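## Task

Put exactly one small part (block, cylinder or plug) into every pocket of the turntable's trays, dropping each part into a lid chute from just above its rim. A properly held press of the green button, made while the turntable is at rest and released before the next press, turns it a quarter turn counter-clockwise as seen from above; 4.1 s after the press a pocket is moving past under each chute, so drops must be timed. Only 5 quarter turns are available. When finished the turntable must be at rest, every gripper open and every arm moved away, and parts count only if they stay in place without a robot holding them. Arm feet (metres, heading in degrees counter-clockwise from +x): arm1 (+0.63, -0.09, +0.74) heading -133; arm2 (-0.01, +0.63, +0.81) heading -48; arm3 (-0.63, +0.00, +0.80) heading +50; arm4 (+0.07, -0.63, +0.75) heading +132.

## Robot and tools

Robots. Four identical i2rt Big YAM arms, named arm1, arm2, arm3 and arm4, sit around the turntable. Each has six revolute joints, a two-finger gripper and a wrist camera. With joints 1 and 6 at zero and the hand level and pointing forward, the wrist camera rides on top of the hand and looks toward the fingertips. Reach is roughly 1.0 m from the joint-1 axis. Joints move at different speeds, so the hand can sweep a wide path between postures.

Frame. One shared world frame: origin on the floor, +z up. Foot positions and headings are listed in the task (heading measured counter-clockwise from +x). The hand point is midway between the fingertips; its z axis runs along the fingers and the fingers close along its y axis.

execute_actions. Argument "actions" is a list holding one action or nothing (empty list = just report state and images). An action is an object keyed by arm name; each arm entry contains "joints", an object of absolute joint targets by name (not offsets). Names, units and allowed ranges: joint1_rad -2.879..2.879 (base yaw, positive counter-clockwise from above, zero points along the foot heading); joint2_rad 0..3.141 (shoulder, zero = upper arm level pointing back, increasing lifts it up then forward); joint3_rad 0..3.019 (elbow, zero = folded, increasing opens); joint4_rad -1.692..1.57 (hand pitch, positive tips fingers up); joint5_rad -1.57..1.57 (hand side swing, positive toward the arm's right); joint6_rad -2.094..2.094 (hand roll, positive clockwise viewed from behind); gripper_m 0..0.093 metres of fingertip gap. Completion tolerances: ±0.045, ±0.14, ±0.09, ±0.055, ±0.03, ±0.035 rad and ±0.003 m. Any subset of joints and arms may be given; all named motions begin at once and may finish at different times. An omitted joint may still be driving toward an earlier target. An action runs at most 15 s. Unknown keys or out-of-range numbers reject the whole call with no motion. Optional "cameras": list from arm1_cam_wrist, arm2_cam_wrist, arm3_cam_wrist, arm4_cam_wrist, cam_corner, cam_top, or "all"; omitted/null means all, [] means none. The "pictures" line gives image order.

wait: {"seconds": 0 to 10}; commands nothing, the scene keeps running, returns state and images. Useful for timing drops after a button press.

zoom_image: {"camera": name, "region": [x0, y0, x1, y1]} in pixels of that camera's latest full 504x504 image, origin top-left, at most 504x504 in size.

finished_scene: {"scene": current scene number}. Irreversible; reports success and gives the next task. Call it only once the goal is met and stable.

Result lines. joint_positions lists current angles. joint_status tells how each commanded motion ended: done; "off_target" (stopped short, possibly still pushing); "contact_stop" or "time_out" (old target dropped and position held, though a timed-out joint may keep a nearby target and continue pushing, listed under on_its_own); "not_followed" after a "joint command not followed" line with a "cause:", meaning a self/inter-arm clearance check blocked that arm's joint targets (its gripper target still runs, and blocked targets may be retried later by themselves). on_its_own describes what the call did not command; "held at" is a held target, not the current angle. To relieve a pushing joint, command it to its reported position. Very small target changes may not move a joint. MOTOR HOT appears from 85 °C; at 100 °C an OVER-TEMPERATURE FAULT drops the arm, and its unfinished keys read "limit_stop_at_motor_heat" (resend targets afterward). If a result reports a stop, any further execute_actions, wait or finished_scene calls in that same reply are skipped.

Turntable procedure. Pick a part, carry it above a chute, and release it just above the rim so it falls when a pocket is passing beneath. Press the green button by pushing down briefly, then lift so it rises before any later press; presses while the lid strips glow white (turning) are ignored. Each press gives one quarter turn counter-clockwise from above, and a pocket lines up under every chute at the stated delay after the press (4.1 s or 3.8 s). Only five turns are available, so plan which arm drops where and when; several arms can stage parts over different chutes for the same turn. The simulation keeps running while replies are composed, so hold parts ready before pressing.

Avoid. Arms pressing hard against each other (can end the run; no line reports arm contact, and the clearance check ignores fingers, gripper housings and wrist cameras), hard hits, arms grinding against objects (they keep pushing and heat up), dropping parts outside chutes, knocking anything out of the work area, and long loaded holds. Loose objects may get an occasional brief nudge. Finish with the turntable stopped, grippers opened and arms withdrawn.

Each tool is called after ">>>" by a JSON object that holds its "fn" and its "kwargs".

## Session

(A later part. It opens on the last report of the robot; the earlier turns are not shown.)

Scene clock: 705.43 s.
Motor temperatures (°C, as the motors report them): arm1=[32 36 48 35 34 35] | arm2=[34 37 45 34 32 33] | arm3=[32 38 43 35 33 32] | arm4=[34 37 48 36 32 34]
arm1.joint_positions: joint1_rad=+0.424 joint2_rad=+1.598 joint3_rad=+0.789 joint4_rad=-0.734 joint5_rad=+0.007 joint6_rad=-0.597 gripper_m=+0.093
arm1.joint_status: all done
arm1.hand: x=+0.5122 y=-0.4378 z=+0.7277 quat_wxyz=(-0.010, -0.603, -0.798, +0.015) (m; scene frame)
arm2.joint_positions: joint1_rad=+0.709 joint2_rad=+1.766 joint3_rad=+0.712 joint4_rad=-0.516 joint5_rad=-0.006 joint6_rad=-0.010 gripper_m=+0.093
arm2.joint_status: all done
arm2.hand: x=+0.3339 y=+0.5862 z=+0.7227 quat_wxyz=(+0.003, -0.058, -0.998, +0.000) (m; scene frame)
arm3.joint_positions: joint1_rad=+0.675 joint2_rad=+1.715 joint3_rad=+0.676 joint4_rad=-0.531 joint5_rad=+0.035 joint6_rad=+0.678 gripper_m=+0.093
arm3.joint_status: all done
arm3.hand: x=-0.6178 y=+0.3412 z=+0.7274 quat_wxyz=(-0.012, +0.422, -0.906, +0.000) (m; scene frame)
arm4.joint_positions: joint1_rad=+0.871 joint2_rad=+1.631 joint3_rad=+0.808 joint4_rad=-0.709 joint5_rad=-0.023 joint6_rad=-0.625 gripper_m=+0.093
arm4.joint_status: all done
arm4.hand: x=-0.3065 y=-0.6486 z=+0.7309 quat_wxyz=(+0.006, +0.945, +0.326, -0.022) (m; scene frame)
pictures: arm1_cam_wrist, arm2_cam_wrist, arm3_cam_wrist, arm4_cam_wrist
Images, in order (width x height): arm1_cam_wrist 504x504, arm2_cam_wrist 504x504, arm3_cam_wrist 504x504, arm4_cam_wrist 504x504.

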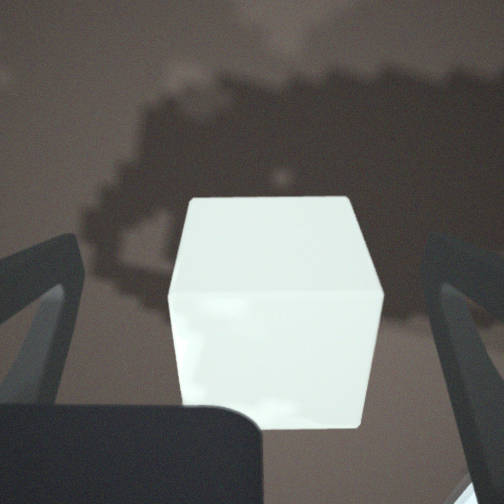

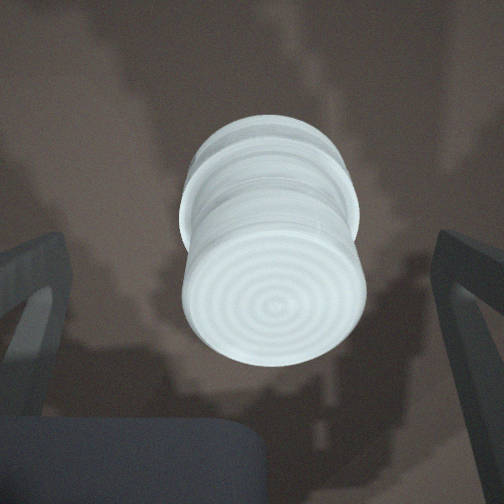

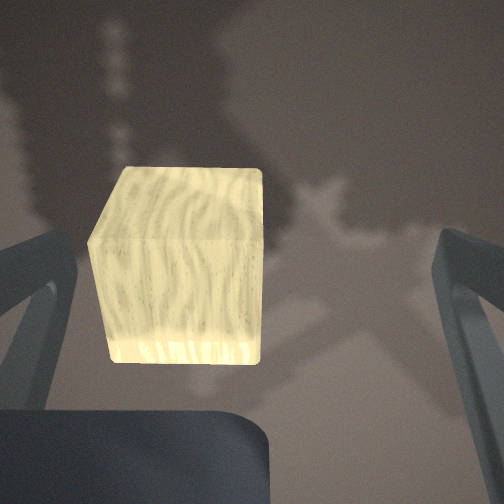

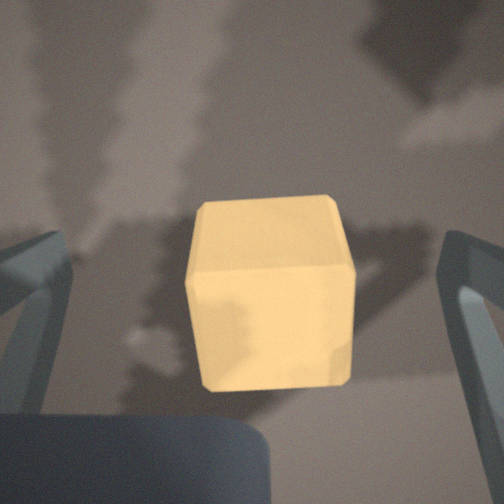

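>>> {"fn": "execute_actions", "kwargs": {"actions": [{"arm1":{"joints":{"joint1_rad":0.375,"joint4_rad":-0.79}},"arm2":{"joints":{"gripper_m":0.02}},"arm3":{"joints":{"joint1_rad":0.742}},"arm4":{"joints":{"joint1_rad":0.817,"joint4_rad":-0.77}}}], "cameras": ["arm1_cam_wrist","arm2_cam_wrist","arm3_cam_wrist","arm4_cam_wrist"]}}

Scene clock: 733.80 s.
Motor temperatures (°C, as the motors report them): arm1=[32 36 44 35 34 35] | arm2=[34 37 44 34 32 33] | arm3=[32 38 42 35 34 32] | arm4=[34 37 43 36 33 34]
arm1.joint_positions: joint1_rad=+0.387 joint2_rad=+1.597 joint3_rad=+0.789 joint4_rad=-0.766 joint5_rad=+0.008 joint6_rad=-0.610 gripper_m=+0.093
arm1.joint_status: all done
arm1.hand: x=+0.5016 y=-0.4258 z=+0.7275 quat_wxyz=(-0.004, -0.612, -0.791, +0.000) (m; scene frame)
arm2.joint_positions: joint1_rad=+0.709 joint2_rad=+1.766 joint3_rad=+0.712 joint4_rad=-0.504 joint5_rad=-0.006 joint6_rad=-0.010 gripper_m=+0.034
arm2.joint_status: gripper_m off_target (ended at +0.034, target +0.020)
arm2.hand: x=+0.3368 y=+0.5857 z=+0.7227 quat_wxyz=(-0.003, -0.058, -0.998, +0.000) (m; scene frame)
arm3.joint_positions: joint1_rad=+0.734 joint2_rad=+1.715 joint3_rad=+0.676 joint4_rad=-0.531 joint5_rad=+0.032 joint6_rad=+0.683 gripper_m=+0.093
arm3.joint_status: all done
arm3.hand: x=-0.6381 y=+0.3414 z=+0.7277 quat_wxyz=(-0.012, +0.447, -0.895, -0.001) (m; scene frame)
arm4.joint_positions: joint1_rad=+0.831 joint2_rad=+1.631 joint3_rad=+0.808 joint4_rad=-0.751 joint5_rad=-0.010 joint6_rad=-0.641 gripper_m=+0.093
arm4.joint_status: all done
arm4.hand: x=-0.2966 y=-0.6312 z=+0.7306 quat_wxyz=(+0.006, +0.949, +0.315, -0.001) (m; scene frame)
pictures: arm1_cam_wrist, arm2_cam_wrist, arm3_cam_wrist, arm4_cam_wrist
Images, in order (width x height): arm1_cam_wrist 504x504, arm2_cam_wrist 504x504, arm3_cam_wrist 504x504, arm4_cam_wrist 504x504.

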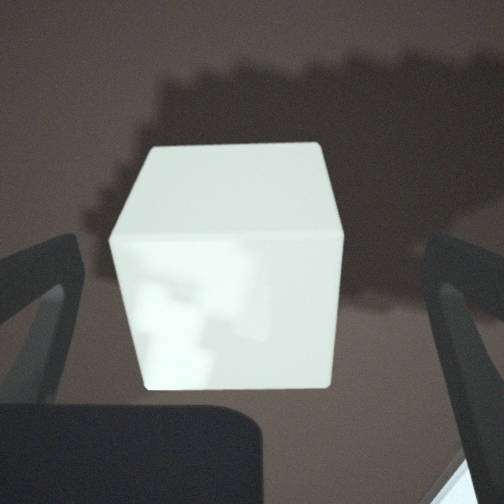

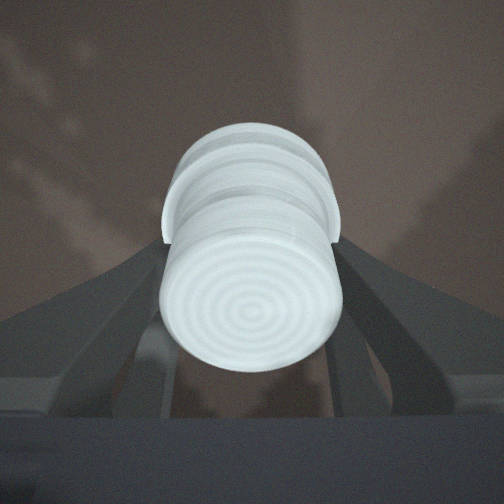

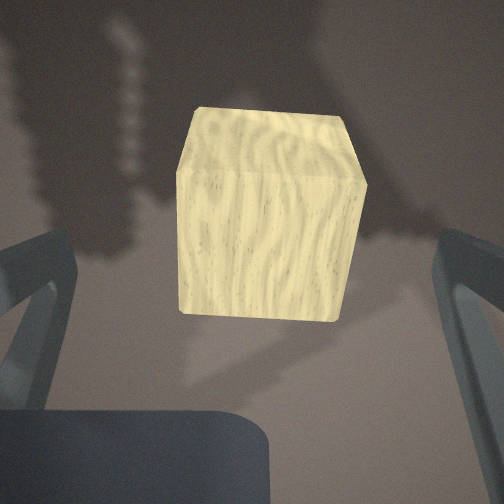

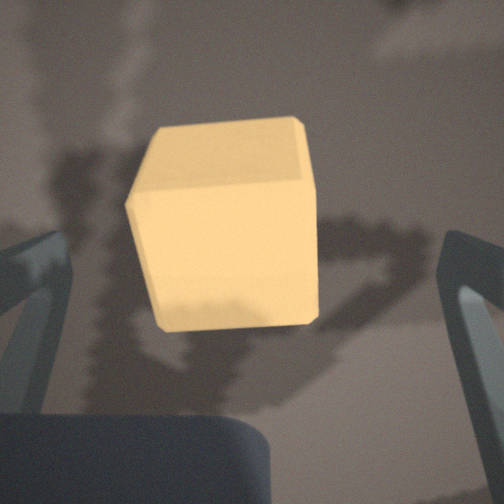

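>>> {"fn": "execute_actions", "kwargs": {"actions": [{"arm1":{"joints":{"gripper_m":0.03}},"arm3":{"joints":{"joint2_rad":1.77}},"arm4":{"joints":{"joint2_rad":1.69}}}], "cameras": []}}

>>> {"fn": "execute_actions", "kwargs": {"actions": [{"arm3":{"joints":{"gripper_m":0.022}},"arm4":{"joints":{"gripper_m":0.022}}}], "cameras": ["arm1_cam_wrist","arm3_cam_wrist","arm4_cam_wrist"]}}

Scene clock: 744.97 s.
Motor temperatures (°C, as the motors report them): arm1=[32 36 44 35 34 35] | arm2=[34 37 44 34 32 33] | arm3=[32 38 42 35 34 32] | arm4=[34 37 43 36 33 34]
arm1.joint_positions: joint1_rad=+0.382 joint2_rad=+1.597 joint3_rad=+0.789 joint4_rad=-0.771 joint5_rad=+0.013 joint6_rad=-0.610 gripper_m=+0.039
arm1.joint_status: gripper_m off_target (ended at +0.039, target +0.030)
arm1.hand: x=+0.4996 y=-0.4236 z=+0.7274 quat_wxyz=(-0.001, -0.614, -0.789, -0.002) (m; scene frame)
arm2.joint_positions: joint1_rad=+0.709 joint2_rad=+1.766 joint3_rad=+0.712 joint4_rad=-0.504 joint5_rad=-0.006 joint6_rad=-0.010 gripper_m=+0.034
arm2.joint_status: not commanded
arm2.hand: x=+0.3368 y=+0.5857 z=+0.7227 quat_wxyz=(-0.003, -0.058, -0.998, +0.000) (m; scene frame)
arm3.joint_positions: joint1_rad=+0.734 joint2_rad=+1.716 joint3_rad=+0.676 joint4_rad=-0.531 joint5_rad=+0.032 joint6_rad=+0.684 gripper_m=+0.093
arm3.joint_status: all done
arm3.hand: x=-0.6381 y=+0.3412 z=+0.7274 quat_wxyz=(-0.011, +0.446, -0.895, -0.001) (m; scene frame)
arm4.joint_positions: joint1_rad=+0.831 joint2_rad=+1.632 joint3_rad=+0.808 joint4_rad=-0.752 joint5_rad=-0.010 joint6_rad=-0.641 gripper_m=+0.093
arm4.joint_status: all done
arm4.hand: x=-0.2962 y=-0.6311 z=+0.7302 quat_wxyz=(+0.006, +0.949, +0.315, +0.000) (m; scene frame)
pictures: none
No camera images: the call's "cameras" was empty. Leave "cameras" out to get every camera's image.

Scene clock: 745.63 s.
Motor temperatures (°C, as the motors report them): arm1=[32 36 44 35 34 35] | arm2=[34 37 44 34 32 33] | arm3=[32 38 42 35 34 32] | arm4=[34 37 43 36 33 34]
arm1.joint_positions: joint1_rad=+0.382 joint2_rad=+1.597 joint3_rad=+0.789 joint4_rad=-0.771 joint5_rad=+0.013 joint6_rad=-0.610 gripper_m=+0.039
arm1.joint_status: not commanded
arm1.hand: x=+0.4996 y=-0.4236 z=+0.7274 quat_wxyz=(-0.001, -0.614, -0.789, -0.002) (m; scene frame)
arm2.joint_positions: joint1_rad=+0.709 joint2_rad=+1.766 joint3_rad=+0.712 joint4_rad=-0.504 joint5_rad=-0.006 joint6_rad=-0.010 gripper_m=+0.034
arm2.joint_status: not commanded
arm2.hand: x=+0.3368 y=+0.5857 z=+0.7227 quat_wxyz=(-0.003, -0.058, -0.998, +0.000) (m; scene frame)
arm3.joint_positions: joint1_rad=+0.734 joint2_rad=+1.717 joint3_rad=+0.676 joint4_rad=-0.530 joint5_rad=+0.029 joint6_rad=+0.689 gripper_m=+0.031
arm3.joint_status: gripper_m off_target (ended at +0.031, target +0.022)
arm3.hand: x=-0.6387 y=+0.3412 z=+0.7270 quat_wxyz=(-0.010, +0.444, -0.896, -0.002) (m; scene frame)
arm4.joint_positions: joint1_rad=+0.826 joint2_rad=+1.634 joint3_rad=+0.808 joint4_rad=-0.753 joint5_rad=-0.002 joint6_rad=-0.642 gripper_m=+0.030
arm4.joint_status: gripper_m off_target (ended at +0.030, target +0.022)
arm4.hand: x=-0.2956 y=-0.6278 z=+0.7297 quat_wxyz=(+0.003, +0.950, +0.313, +0.003) (m; scene frame)
pictures: arm1_cam_wrist, arm3_cam_wrist, arm4_cam_wrist
Images, in order (width x height): arm1_cam_wrist 504x504, arm3_cam_wrist 504x504, arm4_cam_wrist 504x504.

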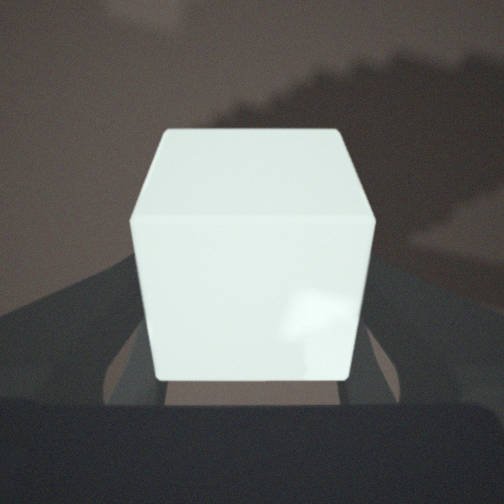

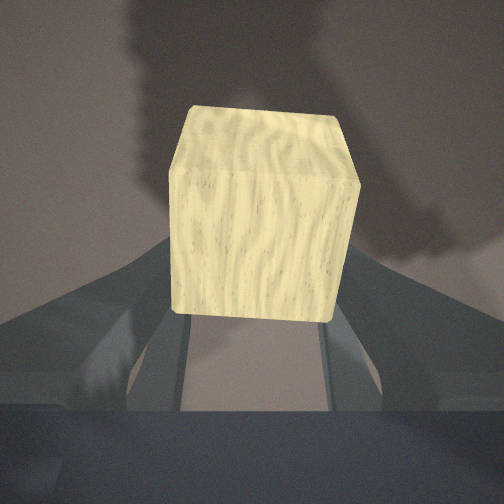

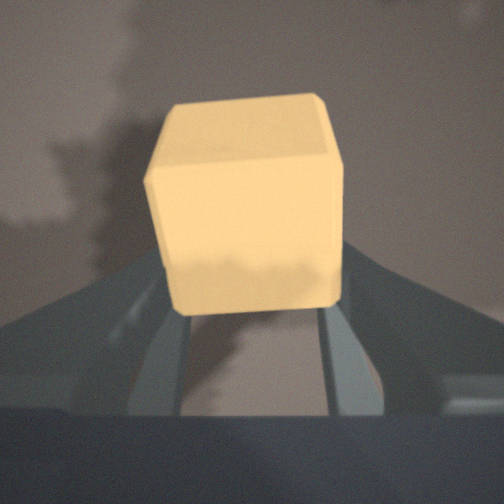

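>>> {"fn": "execute_actions", "kwargs": {"actions": [{"arm1":{"joints":{"joint2_rad":0.98,"joint3_rad":0.925,"joint4_rad":-1.516}},"arm2":{"joints":{"joint2_rad":0.98,"joint3_rad":0.925,"joint4_rad":-1.516}},"arm3":{"joints":{"joint2_rad":0.98,"joint3_rad":0.925,"joint4_rad":-1.516}},"arm4":{"joints":{"joint2_rad":0.98,"joint3_rad":0.925,"joint4_rad":-1.516}}}], "cameras": ["arm1_cam_wrist","arm2_cam_wrist","arm3_cam_wrist","arm4_cam_wrist"]}}

>>> {"fn": "execute_actions", "kwargs": {"actions": [{"arm1":{"joints":{"joint1_rad":-1.112,"joint6_rad":-0.35}},"arm2":{"joints":{"joint1_rad":-0.768,"joint6_rad":-0.09}},"arm3":{"joints":{"joint1_rad":-0.99,"joint6_rad":-0.17}},"arm4":{"joints":{"joint1_rad":-0.568,"joint6_rad":0.12}}}], "cameras": []}}

>>> {"fn": "execute_actions", "kwargs": {"actions": [{"arm1":{"joints":{"joint2_rad":1.175,"joint3_rad":1.04,"joint4_rad":-1.43}},"arm2":{"joints":{"joint2_rad":1.53,"joint3_rad":1.177,"joint4_rad":-1.195}},"arm3":{"joints":{"joint2_rad":1.25,"joint3_rad":0.89,"joint4_rad":-1.225}},"arm4":{"joints":{"joint2_rad":1.522,"joint3_rad":1.358,"joint4_rad":-1.248}}}]}}

Scene clock: 798.70 s.
Motor temperatures (°C, as the motors report them): arm1=[32 36 44 35 34 35] | arm2=[34 37 44 34 32 33] | arm3=[32 37 41 35 34 32] | arm4=[34 36 42 36 33 34]
arm1.joint_positions: joint1_rad=+0.382 joint2_rad=+0.973 joint3_rad=+0.898 joint4_rad=-1.501 joint5_rad=+0.013 joint6_rad=-0.610 gripper_m=+0.039
arm1.joint_status: all done
arm1.hand: x=+0.5383 y=-0.3116 z=+0.9487 quat_wxyz=(-0.002, -0.614, -0.789, -0.001) (m; scene frame)
arm2.joint_positions: joint1_rad=+0.709 joint2_rad=+0.978 joint3_rad=+0.915 joint4_rad=-1.506 joint5_rad=-0.005 joint6_rad=-0.010 gripper_m=+0.034
arm2.joint_status: all done
arm2.hand: x=+0.2344 y=+0.6004 z=+1.0252 quat_wxyz=(+0.002, -0.058, -0.998, +0.000) (m; scene frame)
arm3.joint_positions: joint1_rad=+0.734 joint2_rad=+0.983 joint3_rad=+0.908 joint4_rad=-1.500 joint5_rad=+0.014 joint6_rad=+0.693 gripper_m=+0.031
arm3.joint_status: all done
arm3.hand: x=-0.6342 y=+0.2494 z=+1.0153 quat_wxyz=(-0.003, +0.443, -0.897, -0.003) (m; scene frame)
arm4.joint_positions: joint1_rad=+0.826 joint2_rad=+0.978 joint3_rad=+0.888 joint4_rad=-1.508 joint5_rad=-0.004 joint6_rad=-0.642 gripper_m=+0.030
arm4.joint_status: all done
arm4.hand: x=-0.1653 y=-0.6286 z=+0.9544 quat_wxyz=(+0.007, +0.950, +0.313, +0.012) (m; scene frame)
pictures: arm1_cam_wrist, arm2_cam_wrist, arm3_cam_wrist, arm4_cam_wrist
Images, in order (width x height): arm1_cam_wrist 504x504, arm2_cam_wrist 504x504, arm3_cam_wrist 504x504, arm4_cam_wrist 504x504.

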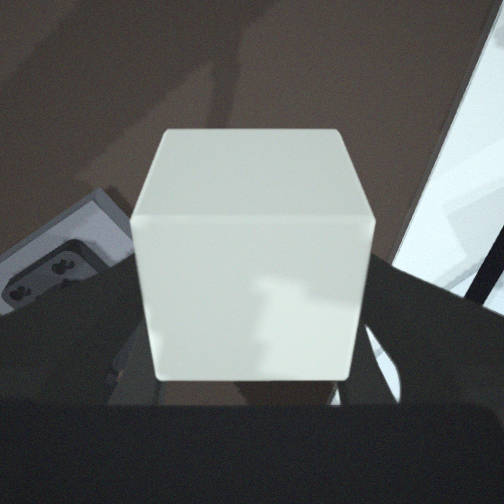

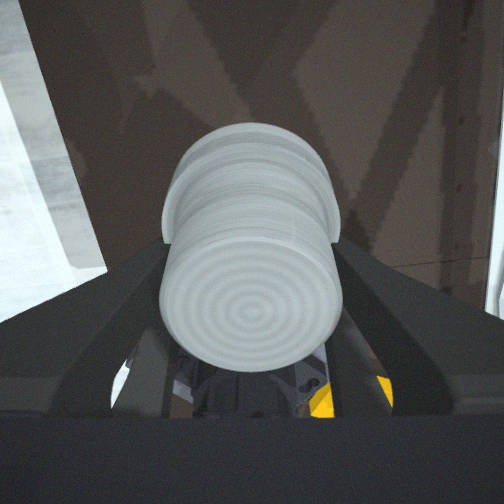

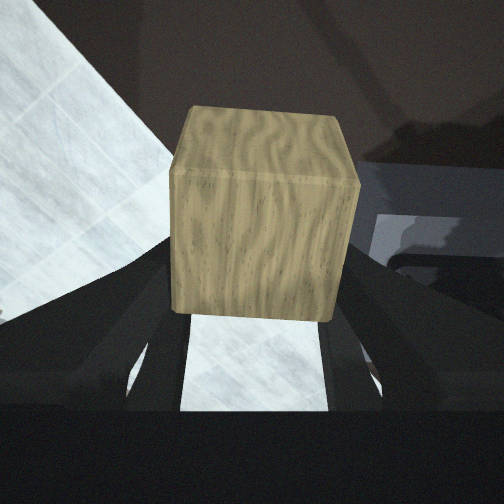

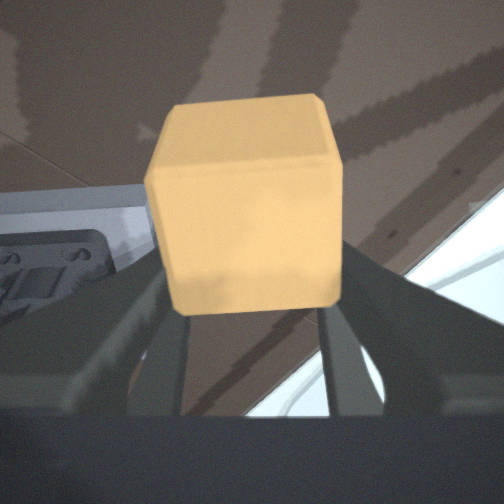

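Scene clock: 800.57 s.
Motor temperatures (°C, as the motors report them): arm1=[32 36 44 35 34 35] | arm2=[34 36 44 34 32 33] | arm3=[32 37 42 35 34 32] | arm4=[34 36 43 36 33 34]
arm1.joint_positions: joint1_rad=-1.108 joint2_rad=+0.973 joint3_rad=+0.898 joint4_rad=-1.501 joint5_rad=+0.011 joint6_rad=-0.357 gripper_m=+0.039
arm1.joint_status: all done
arm1.hand: x=+0.3933 y=-0.0141 z=+0.9437 quat_wxyz=(-0.001, -0.999, -0.038, -0.011) (m; scene frame)
arm2.joint_positions: joint1_rad=-0.766 joint2_rad=+0.978 joint3_rad=+0.915 joint4_rad=-1.506 joint5_rad=-0.001 joint6_rad=-0.078 gripper_m=+0.034
arm2.joint_status: all done
arm2.hand: x=-0.0195 y=+0.3830 z=+1.0282 quat_wxyz=(+0.000, -0.690, -0.724, +0.005) (m; scene frame)
arm3.joint_positions: joint1_rad=-0.987 joint2_rad=+0.983 joint3_rad=+0.908 joint4_rad=-1.500 joint5_rad=+0.013 joint6_rad=-0.162 gripper_m=+0.031
arm3.joint_status: all done
arm3.hand: x=-0.3809 y=-0.0292 z=+1.0091 quat_wxyz=(+0.009, +0.025, -1.000, +0.000) (m; scene frame)
arm4.joint_positions: joint1_rad=-0.561 joint2_rad=+0.978 joint3_rad=+0.888 joint4_rad=-1.508 joint5_rad=-0.007 joint6_rad=+0.104 gripper_m=+0.030
arm4.joint_status: all done
arm4.hand: x=+0.0315 y=-0.3934 z=+0.9539 quat_wxyz=(+0.012, +0.733, -0.680, +0.009) (m; scene frame)
pictures: none
No camera images: the call's "cameras" was empty. Leave "cameras" out to get every camera's image.

Scene clock: 801.97 s.
Motor temperatures (°C, as the motors report them): arm1=[32 36 45 35 34 35] | arm2=[34 36 45 34 32 33] | arm3=[32 37 42 35 34 32] | arm4=[34 36 44 36 33 34]
arm1.joint_positions: joint1_rad=-1.108 joint2_rad=+1.179 joint3_rad=+1.001 joint4_rad=-1.439 joint5_rad=+0.011 joint6_rad=-0.357 gripper_m=+0.039
arm1.joint_status: all done
arm1.hand: x=+0.3354 y=+0.0026 z=+0.9289 quat_wxyz=(-0.007, -0.999, -0.038, -0.030) (m; scene frame)
arm2.joint_positions: joint1_rad=-0.766 joint2_rad=+1.538 joint3_rad=+1.158 joint4_rad=-1.205 joint5_rad=-0.001 joint6_rad=-0.079 gripper_m=+0.034
arm2.joint_status: all done
arm2.hand: x=-0.0256 y=+0.2026 z=+0.9402 quat_wxyz=(+0.005, -0.690, -0.724, -0.002) (m; scene frame)
arm3.joint_positions: joint1_rad=-0.987 joint2_rad=+1.263 joint3_rad=+0.888 joint4_rad=-1.243 joint5_rad=+0.013 joint6_rad=-0.162 gripper_m=+0.031
arm3.joint_status: all done
arm3.hand: x=-0.3153 y=-0.0357 z=+0.9256 quat_wxyz=(+0.030, +0.026, -0.999, -0.003) (m; scene frame)
arm4.joint_positions: joint1_rad=-0.561 joint2_rad=+1.537 joint3_rad=+1.299 joint4_rad=-1.252 joint5_rad=-0.007 joint6_rad=+0.105 gripper_m=+0.030
arm4.joint_status: all done
arm4.hand: x=-0.0091 y=-0.1692 z=+0.9272 quat_wxyz=(-0.021, +0.732, -0.680, -0.034) (m; scene frame)
pictures: arm1_cam_wrist, arm2_cam_wrist, arm3_cam_wrist, arm4_cam_wrist, cam_corner, cam_top
Images, in order (width x height): arm1_cam_wrist 504x504, arm2_cam_wrist 504x504, arm3_cam_wrist 504x504, arm4_cam_wrist 504x504, cam_corner 504x504, cam_top 504x504.

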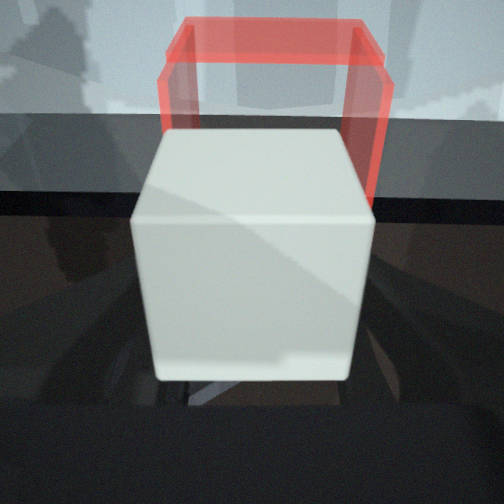

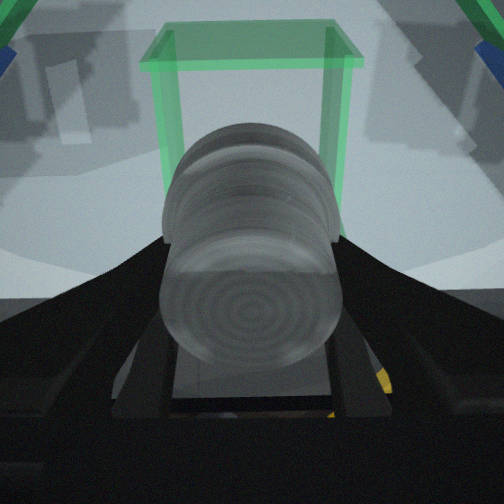

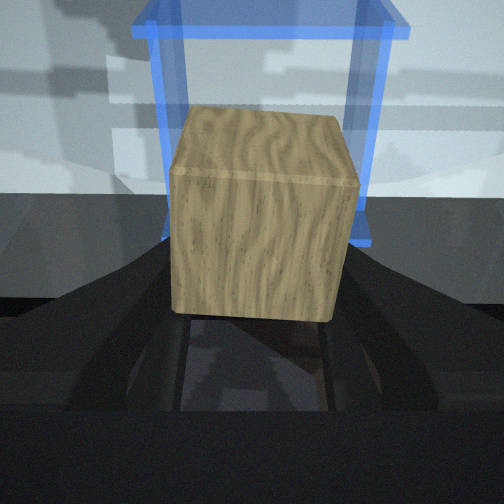

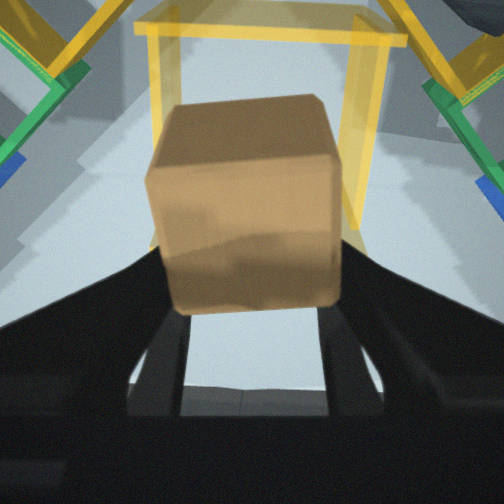

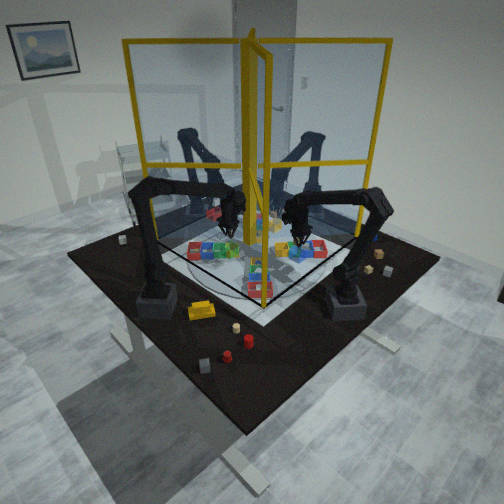

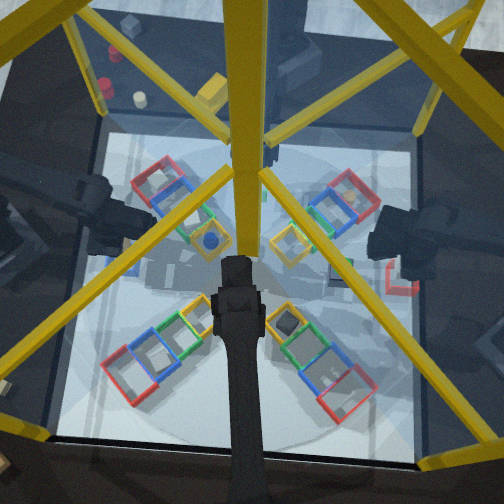

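>>> {"fn": "execute_actions", "kwargs": {"actions": []}}

Scene clock: 826.57 s.
Motor temperatures (°C, as the motors report them): arm1=[32 35 48 35 34 35] | arm2=[34 37 47 34 32 33] | arm3=[32 38 43 35 33 32] | arm4=[34 38 50 36 33 34]
arm1.joint_positions: joint1_rad=-1.108 joint2_rad=+1.179 joint3_rad=+1.001 joint4_rad=-1.439 joint5_rad=+0.011 joint6_rad=-0.357 gripper_m=+0.039
arm1.joint_status: all done
arm1.hand: x=+0.3354 y=+0.0026 z=+0.9289 quat_wxyz=(-0.007, -0.999, -0.038, -0.030) (m; scene frame)
arm2.joint_positions: joint1_rad=-0.766 joint2_rad=+1.538 joint3_rad=+1.158 joint4_rad=-1.205 joint5_rad=-0.001 joint6_rad=-0.079 gripper_m=+0.034
arm2.joint_status: all done
arm2.hand: x=-0.0256 y=+0.2026 z=+0.9402 quat_wxyz=(+0.005, -0.690, -0.724, -0.002) (m; scene frame)
arm3.joint_positions: joint1_rad=-0.987 joint2_rad=+1.263 joint3_rad=+0.888 joint4_rad=-1.243 joint5_rad=+0.013 joint6_rad=-0.162 gripper_m=+0.031
arm3.joint_status: all done
arm3.hand: x=-0.3153 y=-0.0357 z=+0.9256 quat_wxyz=(+0.030, +0.026, -0.999, -0.003) (m; scene frame)
arm4.joint_positions: joint1_rad=-0.561 joint2_rad=+1.537 joint3_rad=+1.299 joint4_rad=-1.252 joint5_rad=-0.007 joint6_rad=+0.105 gripper_m=+0.030
arm4.joint_status: all done
arm4.hand: x=-0.0091 y=-0.1692 z=+0.9272 quat_wxyz=(-0.021, +0.732, -0.680, -0.034) (m; scene frame)
pictures: arm1_cam_wrist, arm2_cam_wrist, arm3_cam_wrist, arm4_cam_wrist, cam_corner, cam_top
Images, in order (width x height): arm1_cam_wrist 504x504, arm2_cam_wrist 504x504, arm3_cam_wrist 504x504, arm4_cam_wrist 504x504, cam_corner 504x504, cam_top 504x504.

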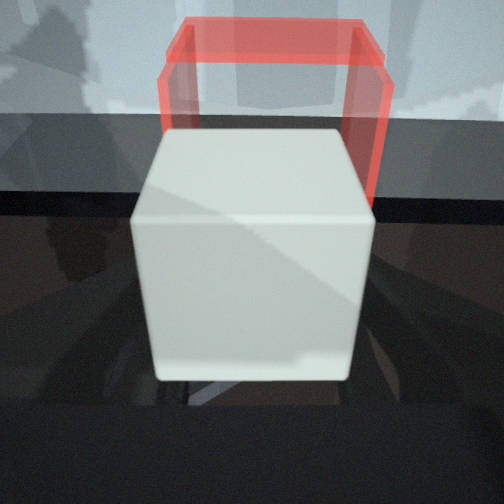

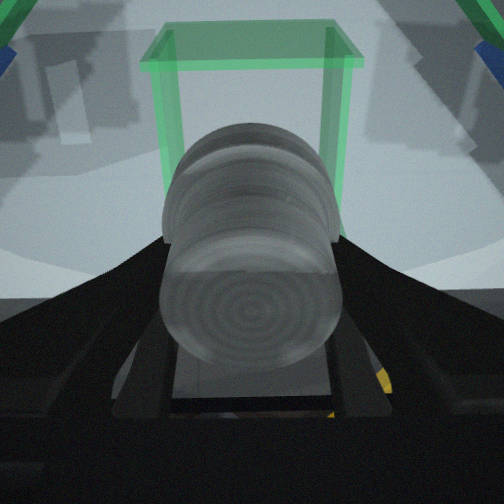

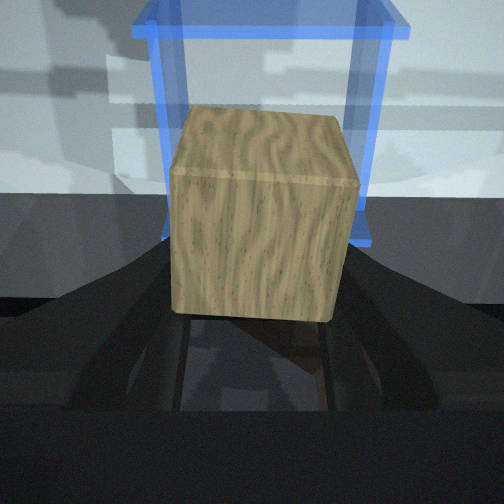

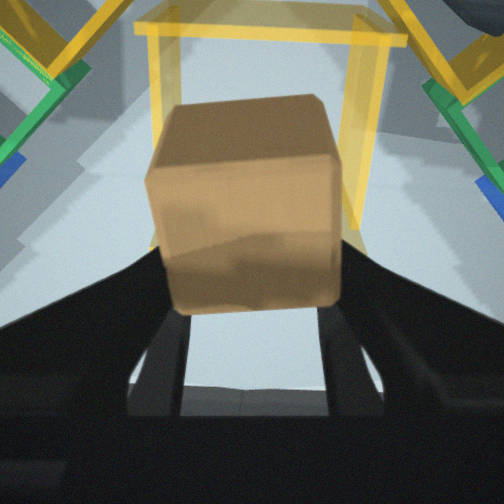

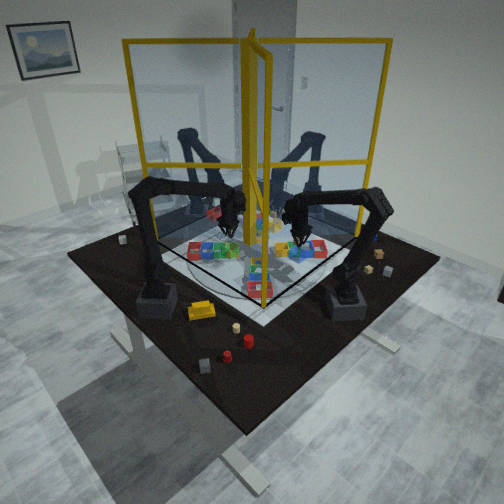

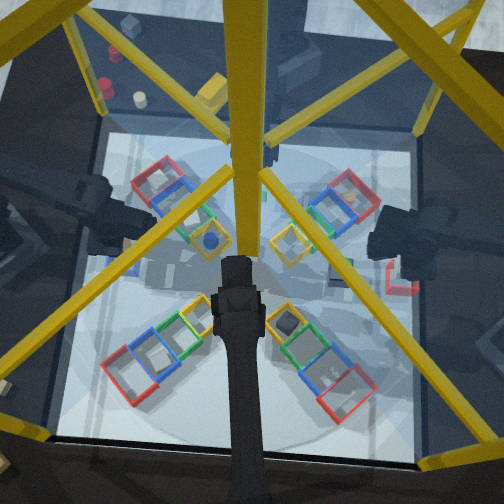

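>>> {"fn": "execute_actions", "kwargs": {"actions": [{"arm1":{"joints":{"joint1_rad":-1.012,"joint2_rad":1.508,"joint3_rad":1.40,"joint4_rad":-1.44}}}], "cameras": ["arm1_cam_wrist","cam_top"]}}

Scene clock: 839.53 s.
Motor temperatures (°C, as the motors report them): arm1=[32 35 49 35 34 35] | arm2=[34 37 48 34 32 33] | arm3=[32 38 43 35 33 32] | arm4=[34 38 51 36 33 34]
arm1.joint_positions: joint1_rad=-1.010 joint2_rad=+1.507 joint3_rad=+1.347 joint4_rad=-1.439 joint5_rad=+0.011 joint6_rad=-0.357 gripper_m=+0.039
arm1.joint_status: all done
arm1.hand: x=+0.1993 y=-0.0028 z=+0.9401 quat_wxyz=(-0.004, -0.996, -0.087, -0.021) (m; scene frame)
arm2.joint_positions: joint1_rad=-0.766 joint2_rad=+1.538 joint3_rad=+1.158 joint4_rad=-1.205 joint5_rad=-0.001 joint6_rad=-0.079 gripper_m=+0.034
arm2.joint_status: not commanded
arm2.hand: x=-0.0256 y=+0.2026 z=+0.9402 quat_wxyz=(+0.005, -0.690, -0.724, -0.002) (m; scene frame)
arm3.joint_positions: joint1_rad=-0.987 joint2_rad=+1.263 joint3_rad=+0.888 joint4_rad=-1.243 joint5_rad=+0.013 joint6_rad=-0.162 gripper_m=+0.031
arm3.joint_status: not commanded
arm3.hand: x=-0.3153 y=-0.0357 z=+0.9256 quat_wxyz=(+0.030, +0.026, -0.999, -0.003) (m; scene frame)
arm4.joint_positions: joint1_rad=-0.561 joint2_rad=+1.537 joint3_rad=+1.299 joint4_rad=-1.252 joint5_rad=-0.007 joint6_rad=+0.105 gripper_m=+0.030
arm4.joint_status: not commanded
arm4.hand: x=-0.0091 y=-0.1692 z=+0.9272 quat_wxyz=(-0.021, +0.732, -0.680, -0.034) (m; scene frame)
pictures: arm1_cam_wrist, cam_top
Images, in order (width x height): arm1_cam_wrist 504x504, cam_top 504x504.

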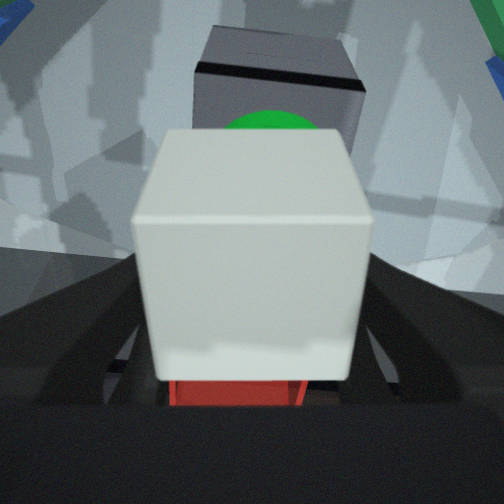

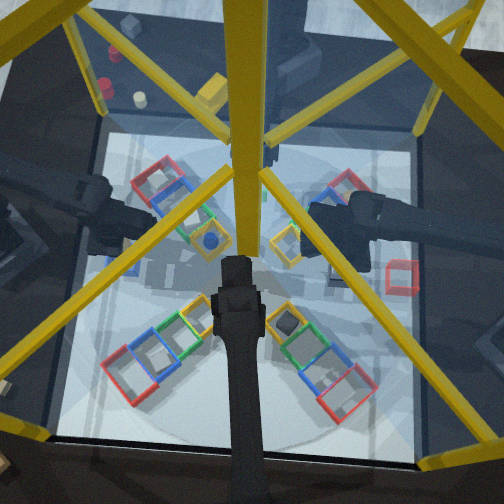

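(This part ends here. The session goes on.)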